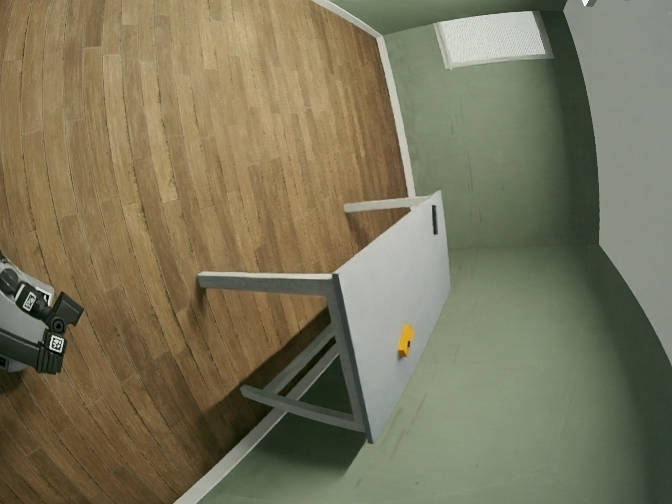

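Call:
{"method": "execute_actions", "body": {"actions": [{"r2":{"base":{"rotate_rad":-0.687}},"r3":{"base":{"rotate_rad":-0.154}}}], "cameras": []}}

Call:
{"method": "execute_actions", "body": {"actions": [{"r2":{"base":{"translate_m":1.0},"joints":{"head_pan_rad":-1.57,"head_tilt_rad":-0.7}},"r3":{"base":{"translate_m":1.0}}}], "cameras": []}}

Call:
{"method": "execute_actions", "body": {"actions": [{"r2":{"base":{"translate_m":0.13},"joints":{"lift_m":0.6}},"r3":{"base":{"translate_m":0.82}}}], "cameras": []}}

Call:
{"method": "execute_actions", "body": {"actions": [{"r2":{"base":{"rotate_rad":1.437},"joints":{"lift_m":0.94}},"r3":{"base":{"rotate_rad":2.49},"joints":{"head_pan_rad":-1.57,"head_tilt_rad":-0.6}}}], "cameras": ["r2_head_camera","r3_nav_camera"]}}

Scene clock: 6.90 s.
r1.base_odometry: x=+0.000 y=+0.000 heading=+0.000 (m, m, rad; r1's odometry frame)
r1.turned_by_wheels: +0.000 (rad since the last result)
r1.turned_by_imu: +0.000 (rad since the last result)
r1.base_tilt: forward=+0.3 right=+1.0 (deg)
r1.lidar_m: 1.12 0.85 0.83 0.87 1.24 1.52 1.62 2.31 2.27 0.89 1.28 1.28
r1.head_depth_mm: 1222 1231 1222 1214 1218 1210 1205 / 1304 1305 1296 1292 1296 1289 1281 / 1405 1395 1396 1380 1386 1385 1368 / 1477 1472 1471 1434 1439 1434 1426 / 1293 1287 1272 1258 1250 1239 1232 / 1125 1107 1100 1098 1086 1082 1073 / 992 981 971 967 964 955 953
r1.base_status: not commanded
r1.joint_positions: lift_m=+0.449 arm_m=-0.002 wrist_yaw_rad=+2.898 wrist_pitch_rad=-0.422 wrist_roll_rad=+0.014 gripper_m=+0.037 head_pan_rad=-0.003 head_tilt_rad=-0.005
r1.joint_status: not commanded
r1.motor_effort: left_wheel=+0(1) right_wheel=+0(1) lift_m=+26(27) arm_m=+0(1) wrist_yaw_rad=+0(0) wrist_pitch_rad=+4(4) wrist_roll_rad=+0(0) gripper_m=+0(0) head_pan_rad=+0(0) head_tilt_rad=+1(1) (%)
r1.hand_pose: x=+0.0328 y=+0.0739 z=+0.4613 quat_wxyz=(+0.232, +0.709, +0.062, +0.664) (m; r1's base frame)
r1.wrist_depth_mm: - - 938 819 744 675 622 / - - - 919 817 724 675 / - - - - 894 823 710 / - - 945 955 945 870 807 / 805 829 836 787 773 744 733 / 685 671 - 651 629 646 629 / 593 592 - 582 563 558 541
r2.base_odometry: x=+0.000 y=+0.000 heading=-0.687 (m, m, rad; r2's odometry frame)
r2.turned_by_wheels: -0.687 (rad since the last result)
r2.turned_by_imu: -0.685 (rad since the last result)
r2.base_tilt: forward=+0.5 right=-0.5 (deg)
r2.lidar_m: 1.58 1.72 2.47 2.45 1.62 1.30 1.28 1.40 2.14 2.30 1.99 1.60
r2.head_depth_mm: 2073 2178 2294 2442 2592 2113 1651 / 1915 2003 2118 2244 2386 2102 1636 / 1771 1855 1947 2073 2176 2129 1644 / 1657 1737 1827 1907 2009 2049 1647 / 1555 1624 1696 1803 1889 1935 1645 / 1484 1544 1602 1679 1742 1831 1646 / 1397 1457 1511 1582 1648 1715 1645
r2.base_status: done
r2.joint_positions: lift_m=+0.281 arm_m=+0.003 wrist_yaw_rad=+3.127 wrist_pitch_rad=-0.420 wrist_roll_rad=-0.014 gripper_m=+0.037 head_pan_rad=-0.793 head_tilt_rad=-0.297
r2.joint_status: not commanded
r2.motor_effort: left_wheel=+3(10) right_wheel=-2(5) lift_m=+7(7) arm_m=+0(0) wrist_yaw_rad=-1(0) wrist_pitch_rad=+6(7) wrist_roll_rad=+0(0) gripper_m=+1(0) head_pan_rad=-2(2) head_tilt_rad=-1(1) (%)
r2.hand_pose: x=-0.0180 y=+0.0763 z=+0.2929 quat_wxyz=(+0.152, +0.687, +0.144, +0.696) (m; r2's base frame)
r2.wrist_depth_mm: - - - - - - - / - - - - - - - / 903 923 - 879 864 874 857 / 719 702 698 708 709 687 683 / 587 575 573 575 596 567 559 / 494 508 - - - 480 480 / 439 - - - 422 417 416
r3.base_odometry: x=+0.000 y=+0.000 heading=-0.154 (m, m, rad; r3's odometry frame)
r3.turned_by_wheels: -0.154 (rad since the last result)
r3.turned_by_imu: -0.155 (rad since the last result)
r3.base_tilt: forward=-1.2 right=-0.6 (deg)
r3.lidar_m: 1.99 1.58 1.56 1.06 0.85 0.84 0.92 1.25 1.24 1.24 0.87 3.93
r3.head_depth_mm: 1609 1673 1723 1238 1875 1563 1391 / 1884 1923 1928 1165 2013 1661 1381 / 2143 2260 1772 1159 1943 1647 1372 / 2569 2765 1743 1149 1860 1638 1363 / 3168 3457 1726 1133 1829 1522 1310 / 3455 3704 1703 2434 2024 1601 1351 / 3265 3540 2220 2555 2013 1616 1348
r3.base_status: done
r3.joint_positions: lift_m=+0.280 arm_m=-0.002 wrist_yaw_rad=+2.893 wrist_pitch_rad=-0.420 wrist_roll_rad=+0.004 gripper_m=+0.037 head_pan_rad=-1.093 head_tilt_rad=-0.494
r3.joint_status: not commanded
r3.motor_effort: left_wheel=+2(7) right_wheel=-4(8) lift_m=+28(29) arm_m=+0(0) wrist_yaw_rad=-1(0) wrist_pitch_rad=+8(8) wrist_roll_rad=+0(1) gripper_m=+0(0) head_pan_rad=-2(3) head_tilt_rad=-5(5) (%)
r3.hand_pose: x=+0.0340 y=+0.0739 z=+0.2924 quat_wxyz=(+0.233, +0.706, +0.060, +0.667) (m; r3's base frame)
r3.wrist_depth_mm: - 965 - - - - - / - - - - - - - / 719 907 912 910 961 979 - / 665 692 693 739 731 741 751 / 561 - 600 580 603 595 624 / 483 - - 494 511 502 508 / - - - 433 424 439 439
pictures: none
No camera images: the call's "cameras" was empty. Leave "cameras" out to get every camera's image.

Scene clock: 11.83 s.
r1.base_odometry: x=+0.000 y=+0.000 heading=+0.000 (m, m, rad; r1's odometry frame)
r1.turned_by_wheels: +0.000 (rad since the last result)
r1.turned_by_imu: +0.000 (rad since the last result)
r1.base_tilt: forward=+0.4 right=+1.0 (deg)
r1.lidar_m: 1.12 0.85 0.83 0.87 1.24 1.52 1.62 2.31 2.28 0.90 1.28 1.28
r1.head_depth_mm: 1224 1233 1219 1216 1214 1205 1203 / 1314 1303 1299 1293 1283 1290 1287 / 1407 1396 1385 1388 1385 1381 1372 / 1482 1455 1443 1462 1440 1435 1432 / 1292 1287 1276 1263 1247 1232 1220 / 1116 1116 1104 1095 1083 1081 1072 / 991 982 977 966 962 956 946
r1.base_status: not commanded
r1.joint_positions: lift_m=+0.449 arm_m=-0.002 wrist_yaw_rad=+2.898 wrist_pitch_rad=-0.422 wrist_roll_rad=+0.014 gripper_m=+0.037 head_pan_rad=-0.003 head_tilt_rad=-0.005
r1.joint_status: not commanded
r1.motor_effort: left_wheel=+1(0) right_wheel=+0(1) lift_m=+26(26) arm_m=+0(0) wrist_yaw_rad=+0(0) wrist_pitch_rad=+4(4) wrist_roll_rad=+0(0) gripper_m=+0(1) head_pan_rad=+0(0) head_tilt_rad=+1(2) (%)
r1.hand_pose: x=+0.0328 y=+0.0739 z=+0.4613 quat_wxyz=(+0.232, +0.709, +0.062, +0.664) (m; r1's base frame)
r1.wrist_depth_mm: - - 919 832 734 689 631 / - - - 888 816 732 666 / - - - - 901 802 737 / - - 978 934 879 837 786 / 816 811 818 770 792 750 738 / 680 676 - 661 630 648 641 / 595 586 - 581 567 559 550
r2.base_odometry: x=+0.773 y=-0.634 heading=-0.687 (m, m, rad; r2's odometry frame)
r2.turned_by_wheels: +0.000 (rad since the last result)
r2.turned_by_imu: +0.005 (rad since the last result)
r2.base_tilt: forward=+0.6 right=-0.6 (deg)
r2.lidar_m: 0.59 0.64 0.98 2.29 2.52 2.30 2.28 2.49 2.46 1.50 0.74 0.59
r2.head_depth_mm: 2033 2239 2480 2104 1691 1411 1218 / 2094 2320 2515 2107 1684 1428 1220 / 2121 2319 2554 2102 1695 1427 1224 / 2142 2351 2574 2111 1690 1433 1229 / 1685 1805 1926 1958 1720 1422 1226 / 1303 1369 1440 1526 1584 1424 1227 / 1063 1102 1146 1198 1255 1307 1229
r2.base_status: done
r2.joint_positions: lift_m=+0.281 arm_m=+0.003 wrist_yaw_rad=+3.127 wrist_pitch_rad=-0.420 wrist_roll_rad=-0.014 gripper_m=+0.037 head_pan_rad=-1.563 head_tilt_rad=-0.691
r2.joint_status: all done
r2.motor_effort: left_wheel=+2(12) right_wheel=-1(5) lift_m=+7(7) arm_m=+0(0) wrist_yaw_rad=+0(0) wrist_pitch_rad=+6(7) wrist_roll_rad=+0(1) gripper_m=+1(0) head_pan_rad=-2(25) head_tilt_rad=-4(26) (%)
r2.hand_pose: x=-0.0180 y=+0.0763 z=+0.2930 quat_wxyz=(+0.152, +0.687, +0.144, +0.696) (m; r2's base frame)
r2.wrist_depth_mm: - - - - - - 934 / - - - - - - 901 / 939 890 - 873 889 862 813 / 717 717 685 686 694 680 683 / 578 577 574 571 587 562 568 / 495 512 - - - 479 477 / 440 - - - 422 420 422
r3.base_odometry: x=+0.988 y=-0.153 heading=-0.154 (m, m, rad; r3's odometry frame)
r3.turned_by_wheels: +0.000 (rad since the last result)
r3.turned_by_imu: +0.007 (rad since the last result)
r3.base_tilt: forward=-1.1 right=-0.5 (deg)
r3.lidar_m: 1.20 0.97 0.96 1.04 1.58 1.63 1.78 1.88 0.92 1.71 1.72 2.46
r3.head_depth_mm: 2446 2559 1823 2216 2103 1655 1385 / 2806 2922 1816 2643 2089 1657 1375 / 3097 3271 3504 2507 1972 1638 1368 / 2990 3208 3449 2776 2053 1638 1364 / 2820 3063 3349 2719 2046 1628 1359 / 2752 2950 3129 2723 2018 1630 1356 / 2637 2868 3003 2716 2007 1608 1340
r3.base_status: done
r3.joint_positions: lift_m=+0.280 arm_m=-0.002 wrist_yaw_rad=+2.893 wrist_pitch_rad=-0.419 wrist_roll_rad=+0.004 gripper_m=+0.037 head_pan_rad=-1.093 head_tilt_rad=-0.494
r3.joint_status: not commanded
r3.motor_effort: left_wheel=+1(8) right_wheel=-3(6) lift_m=+29(30) arm_m=-1(0) wrist_yaw_rad=+0(1) wrist_pitch_rad=+8(8) wrist_roll_rad=+1(1) gripper_m=+0(0) head_pan_rad=-2(2) head_tilt_rad=-5(4) (%)
r3.hand_pose: x=+0.0340 y=+0.0740 z=+0.2925 quat_wxyz=(+0.232, +0.706, +0.060, +0.667) (m; r3's base frame)
r3.wrist_depth_mm: - - - 989 884 825 747 / - - - - 930 872 797 / 818 875 901 895 944 894 844 / 677 679 696 726 715 755 758 / 558 - 583 576 600 590 609 / 485 - - 493 515 511 512 / - - - 426 425 437 442
pictures: none
No camera images: the call's "cameras" was empty. Leave "cameras" out to get every camera's image.

Scene clock: 16.27 s.
r1.base_odometry: x=+0.000 y=+0.000 heading=+0.000 (m, m, rad; r1's odometry frame)
r1.turned_by_wheels: +0.000 (rad since the last result)
r1.turned_by_imu: +0.000 (rad since the last result)
r1.base_tilt: forward=+0.4 right=+1.0 (deg)
r1.lidar_m: 1.11 0.85 0.83 0.87 1.24 1.52 1.62 2.30 2.28 0.89 1.29 1.28
r1.head_depth_mm: 1232 1224 1224 1219 1213 1213 1208 / 1307 1313 1298 1297 1283 1282 1275 / 1402 1405 1391 1382 1387 1375 1364 / 1478 1458 1461 1437 1439 1446 1422 / 1293 1284 1271 1256 1248 1243 1229 / 1123 1118 1104 1096 1089 1078 1072 / 991 985 976 968 961 960 948
r1.base_status: not commanded
r1.joint_positions: lift_m=+0.449 arm_m=-0.002 wrist_yaw_rad=+2.898 wrist_pitch_rad=-0.422 wrist_roll_rad=+0.014 gripper_m=+0.037 head_pan_rad=-0.003 head_tilt_rad=-0.005
r1.joint_status: not commanded
r1.motor_effort: left_wheel=+1(1) right_wheel=+0(1) lift_m=+26(26) arm_m=-1(0) wrist_yaw_rad=+0(0) wrist_pitch_rad=+5(4) wrist_roll_rad=+0(0) gripper_m=+0(0) head_pan_rad=+0(0) head_tilt_rad=+1(1) (%)
r1.hand_pose: x=+0.0328 y=+0.0739 z=+0.4613 quat_wxyz=(+0.232, +0.709, +0.062, +0.664) (m; r1's base frame)
r1.wrist_depth_mm: - - 901 817 757 691 631 / - - - 896 835 737 673 / - - - - 918 808 730 / - - 977 946 921 831 789 / 826 796 809 758 787 747 746 / 690 697 - 667 628 636 618 / 590 594 - 586 563 558 548
r2.base_odometry: x=+0.874 y=-0.716 heading=-0.687 (m, m, rad; r2's odometry frame)
r2.turned_by_wheels: +0.000 (rad since the last result)
r2.turned_by_imu: +0.002 (rad since the last result)
r2.base_tilt: forward=+0.7 right=-0.7 (deg)
r2.lidar_m: 0.46 0.50 0.77 2.26 2.50 2.42 2.41 2.63 2.48 1.17 0.58 0.46
r2.head_depth_mm: 2054 2258 2491 2099 1696 1421 1220 / 2097 2325 2503 2127 1692 1409 1216 / 2114 2348 2596 2102 1703 1413 1233 / 1883 2048 2286 2071 1685 1418 1230 / 1310 1414 1508 1631 1607 1423 1226 / 1014 1062 1123 1189 1258 1334 1219 / 826 858 897 942 975 1028 1078
r2.base_status: done
r2.joint_positions: lift_m=+0.599 arm_m=+0.003 wrist_yaw_rad=+3.127 wrist_pitch_rad=-0.419 wrist_roll_rad=-0.014 gripper_m=+0.037 head_pan_rad=-1.563 head_tilt_rad=-0.691
r2.joint_status: all done
r2.motor_effort: left_wheel=+2(11) right_wheel=-1(5) lift_m=+28(31) arm_m=+0(0) wrist_yaw_rad=+0(0) wrist_pitch_rad=+6(6) wrist_roll_rad=+0(0) gripper_m=+1(1) head_pan_rad=-3(2) head_tilt_rad=-3(4) (%)
r2.hand_pose: x=-0.0180 y=+0.0764 z=+0.6116 quat_wxyz=(+0.151, +0.687, +0.144, +0.696) (m; r2's base frame)
r2.wrist_depth_mm: - - - - - - 729 / - - - - - - 723 / - - - - - - 700 / - - - - - - 693 / - - - - - 964 685 / 876 869 892 861 - 828 658 / 764 755 738 748 756 752 659
r3.base_odometry: x=+1.799 y=-0.279 heading=-0.154 (m, m, rad; r3's odometry frame)
r3.turned_by_wheels: +0.000 (rad since the last result)
r3.turned_by_imu: +0.006 (rad since the last result)
r3.base_tilt: forward=-1.0 right=-0.5 (deg)
r3.lidar_m: 0.56 0.45 0.45 0.49 0.77 2.27 2.49 1.55 2.08 1.64 2.52 1.14
r3.head_depth_mm: 2618 2895 3171 2865 2095 1673 1382 / 2542 2790 3065 2804 2089 1635 1373 / 2420 2636 2899 2809 2027 1647 1376 / 2328 2497 2755 2756 2048 1635 1362 / 2247 2412 2632 2742 2024 1628 1347 / 2175 2313 2491 2635 2009 1625 1354 / 2097 2245 2416 2563 2000 1611 1339
r3.base_status: done
r3.joint_positions: lift_m=+0.280 arm_m=-0.002 wrist_yaw_rad=+2.893 wrist_pitch_rad=-0.419 wrist_roll_rad=+0.004 gripper_m=+0.037 head_pan_rad=-1.093 head_tilt_rad=-0.494
r3.joint_status: not commanded
r3.motor_effort: left_wheel=+1(8) right_wheel=-2(6) lift_m=+30(29) arm_m=+0(0) wrist_yaw_rad=+0(1) wrist_pitch_rad=+8(8) wrist_roll_rad=+1(1) gripper_m=+0(0) head_pan_rad=-3(3) head_tilt_rad=-3(5) (%)
r3.hand_pose: x=+0.0340 y=+0.0740 z=+0.2925 quat_wxyz=(+0.232, +0.706, +0.060, +0.667) (m; r3's base frame)
r3.wrist_depth_mm: - 605 532 478 430 392 358 / - 660 599 522 475 417 383 / 820 742 663 566 502 452 416 / 693 689 706 614 545 484 440 / 553 - 602 573 559 518 475 / 476 - - 494 504 510 489 / - - - 431 430 435 447
pictures: none
No camera images: the call's "cameras" was empty. Leave "cameras" out to get every camera's image.

Scene clock: 20.20 s.
r1.base_odometry: x=+0.000 y=+0.000 heading=+0.000 (m, m, rad; r1's odometry frame)
r1.turned_by_wheels: +0.000 (rad since the last result)
r1.turned_by_imu: +0.000 (rad since the last result)
r1.base_tilt: forward=+0.5 right=+0.9 (deg)
r1.lidar_m: 1.11 0.85 0.83 0.87 1.24 1.52 1.62 2.31 2.28 0.89 1.28 1.28
r1.head_depth_mm: 1232 1224 1219 1210 1216 1204 1206 / 1310 1304 1295 1292 1285 1282 1286 / 1399 1400 1393 1389 1377 1368 1364 / 1468 1463 1447 1439 1438 1439 1425 / 1296 1277 1270 1265 1246 1238 1224 / 1128 1115 1104 1091 1082 1075 1068 / 989 982 976 967 960 952 952
r1.base_status: not commanded
r1.joint_positions: lift_m=+0.449 arm_m=-0.002 wrist_yaw_rad=+2.898 wrist_pitch_rad=-0.422 wrist_roll_rad=+0.014 gripper_m=+0.037 head_pan_rad=-0.003 head_tilt_rad=-0.005
r1.joint_status: not commanded
r1.motor_effort: left_wheel=+0(0) right_wheel=+0(0) lift_m=+26(26) arm_m=+0(0) wrist_yaw_rad=+0(0) wrist_pitch_rad=+5(5) wrist_roll_rad=+0(0) gripper_m=+0(0) head_pan_rad=+0(0) head_tilt_rad=+1(1) (%)
r1.hand_pose: x=+0.0328 y=+0.0739 z=+0.4613 quat_wxyz=(+0.232, +0.709, +0.062, +0.664) (m; r1's base frame)
r1.wrist_depth_mm: - - 901 821 747 686 631 / - - - 911 813 732 688 / - - - - 883 817 734 / - - 948 943 907 859 785 / 820 791 816 758 805 759 740 / 693 676 - 655 636 653 641 / 593 586 - 592 571 552 542
r2.base_odometry: x=+0.874 y=-0.716 heading=+0.750 (m, m, rad; r2's odometry frame)
r2.turned_by_wheels: +1.437 (rad since the last result)
r2.turned_by_imu: +1.439 (rad since the last result)
r2.base_tilt: forward=+0.6 right=-0.5 (deg)
r2.lidar_m: 1.78 2.39 2.49 2.41 2.50 2.55 1.73 0.64 0.47 0.46 0.48 0.66
r2.head_depth_mm: 2780 3092 2782 695 593 - 940 / 2823 3250 2712 694 564 - - / 2853 3186 2773 697 560 - - / 2823 3231 2788 647 563 - - / 2867 3303 2697 678 565 - - / 2941 3299 2828 703 566 497 981 / 3013 3344 2791 703 568 500 963
r2.base_status: done
r2.joint_positions: lift_m=+0.939 arm_m=+0.003 wrist_yaw_rad=+3.127 wrist_pitch_rad=-0.419 wrist_roll_rad=-0.014 gripper_m=+0.037 head_pan_rad=-1.563 head_tilt_rad=-0.692
r2.joint_status: all done
r2.motor_effort: left_wheel=-3(7) right_wheel=+2(4) lift_m=+29(30) arm_m=+0(0) wrist_yaw_rad=+0(0) wrist_pitch_rad=+6(6) wrist_roll_rad=-1(0) gripper_m=+0(0) head_pan_rad=-3(2) head_tilt_rad=-4(4) (%)
r2.hand_pose: x=-0.0180 y=+0.0764 z=+0.9517 quat_wxyz=(+0.151, +0.687, +0.144, +0.696) (m; r2's base frame)
r2.wrist_depth_mm: - - - - - - - / - - - - - - - / - - - - - - - / - - - - - - - / - - - - - - - / - - - - - - - / - - - - - - -
r3.base_odometry: x=+1.799 y=-0.279 heading=+2.336 (m, m, rad; r3's odometry frame)
r3.turned_by_wheels: +2.490 (rad since the last result)
r3.turned_by_imu: +2.512 (rad since the last result)
r3.base_tilt: forward=-1.2 right=-0.5 (deg)
r3.lidar_m: 1.92 2.39 1.54 2.08 2.18 2.57 1.57 0.62 0.46 0.45 0.47 0.66
r3.head_depth_mm: 2947 3243 3298 797 617 508 463 / 3062 3195 3308 787 615 506 750 / 2969 3238 2996 781 611 503 754 / - 3255 3176 776 609 501 763 / 3026 3274 3191 771 605 498 769 / 2970 3308 3131 769 601 496 779 / 2981 3259 3167 764 600 493 783
r3.base_status: done
r3.joint_positions: lift_m=+0.280 arm_m=-0.002 wrist_yaw_rad=+2.893 wrist_pitch_rad=-0.419 wrist_roll_rad=+0.004 gripper_m=+0.037 head_pan_rad=-1.563 head_tilt_rad=-0.593
r3.joint_status: all done
r3.motor_effort: left_wheel=-2(7) right_wheel=+2(10) lift_m=+29(30) arm_m=-1(1) wrist_yaw_rad=+0(0) wrist_pitch_rad=+8(8) wrist_roll_rad=+0(1) gripper_m=+0(0) head_pan_rad=-2(25) head_tilt_rad=-5(19) (%)
r3.hand_pose: x=+0.0340 y=+0.0739 z=+0.2925 quat_wxyz=(+0.232, +0.706, +0.060, +0.667) (m; r3's base frame)
r3.wrist_depth_mm: - - - - - - - / - - - - - - - / 794 874 948 930 957 960 983 / 668 709 707 705 736 761 762 / 555 - 587 582 606 603 612 / 480 - - 480 513 507 517 / - - - 431 423 432 443
pictures: r2_head_camera (sideways: a quarter turn clockwise sets it upright), r3_nav_camera (sideways: a quarter turn counterclockwise sets it upright)
camera_calibration (this result's frames):
r2_head_camera: T_world_to_cam=[[-0.0188352, 0.612369, -0.790348, 1.04516], [0.999095, 0.04167, 0.00847634, -0.014711], [0.0381244, -0.789473, -0.6126, 0.758034], [0, 0, 0, 1]] pos_world=[0.00548382, -0.0409621, 1.29054]
r3_nav_camera: T_world_to_cam=[[-0.0440826, -0.577204, 0.815409, -1.01403], [-0.999028, 0.0257188, -0.0358038, 0.101492], [-0.000305261, -0.816195, -0.577777, 0.713046], [0, 0, 0, 1]] pos_world=[0.0569099, -0.00592657, 1.24246]
Images, in order (width x height): r2_head_camera 896x504, r3_nav_camera 672x504.

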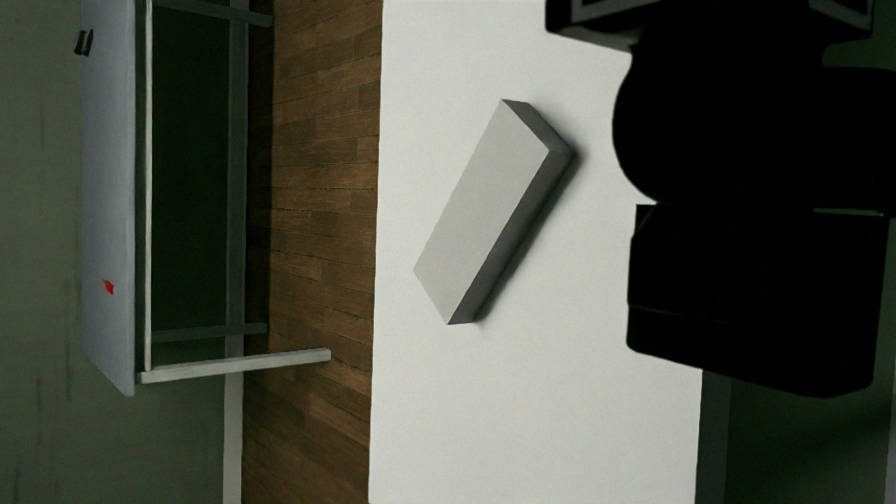

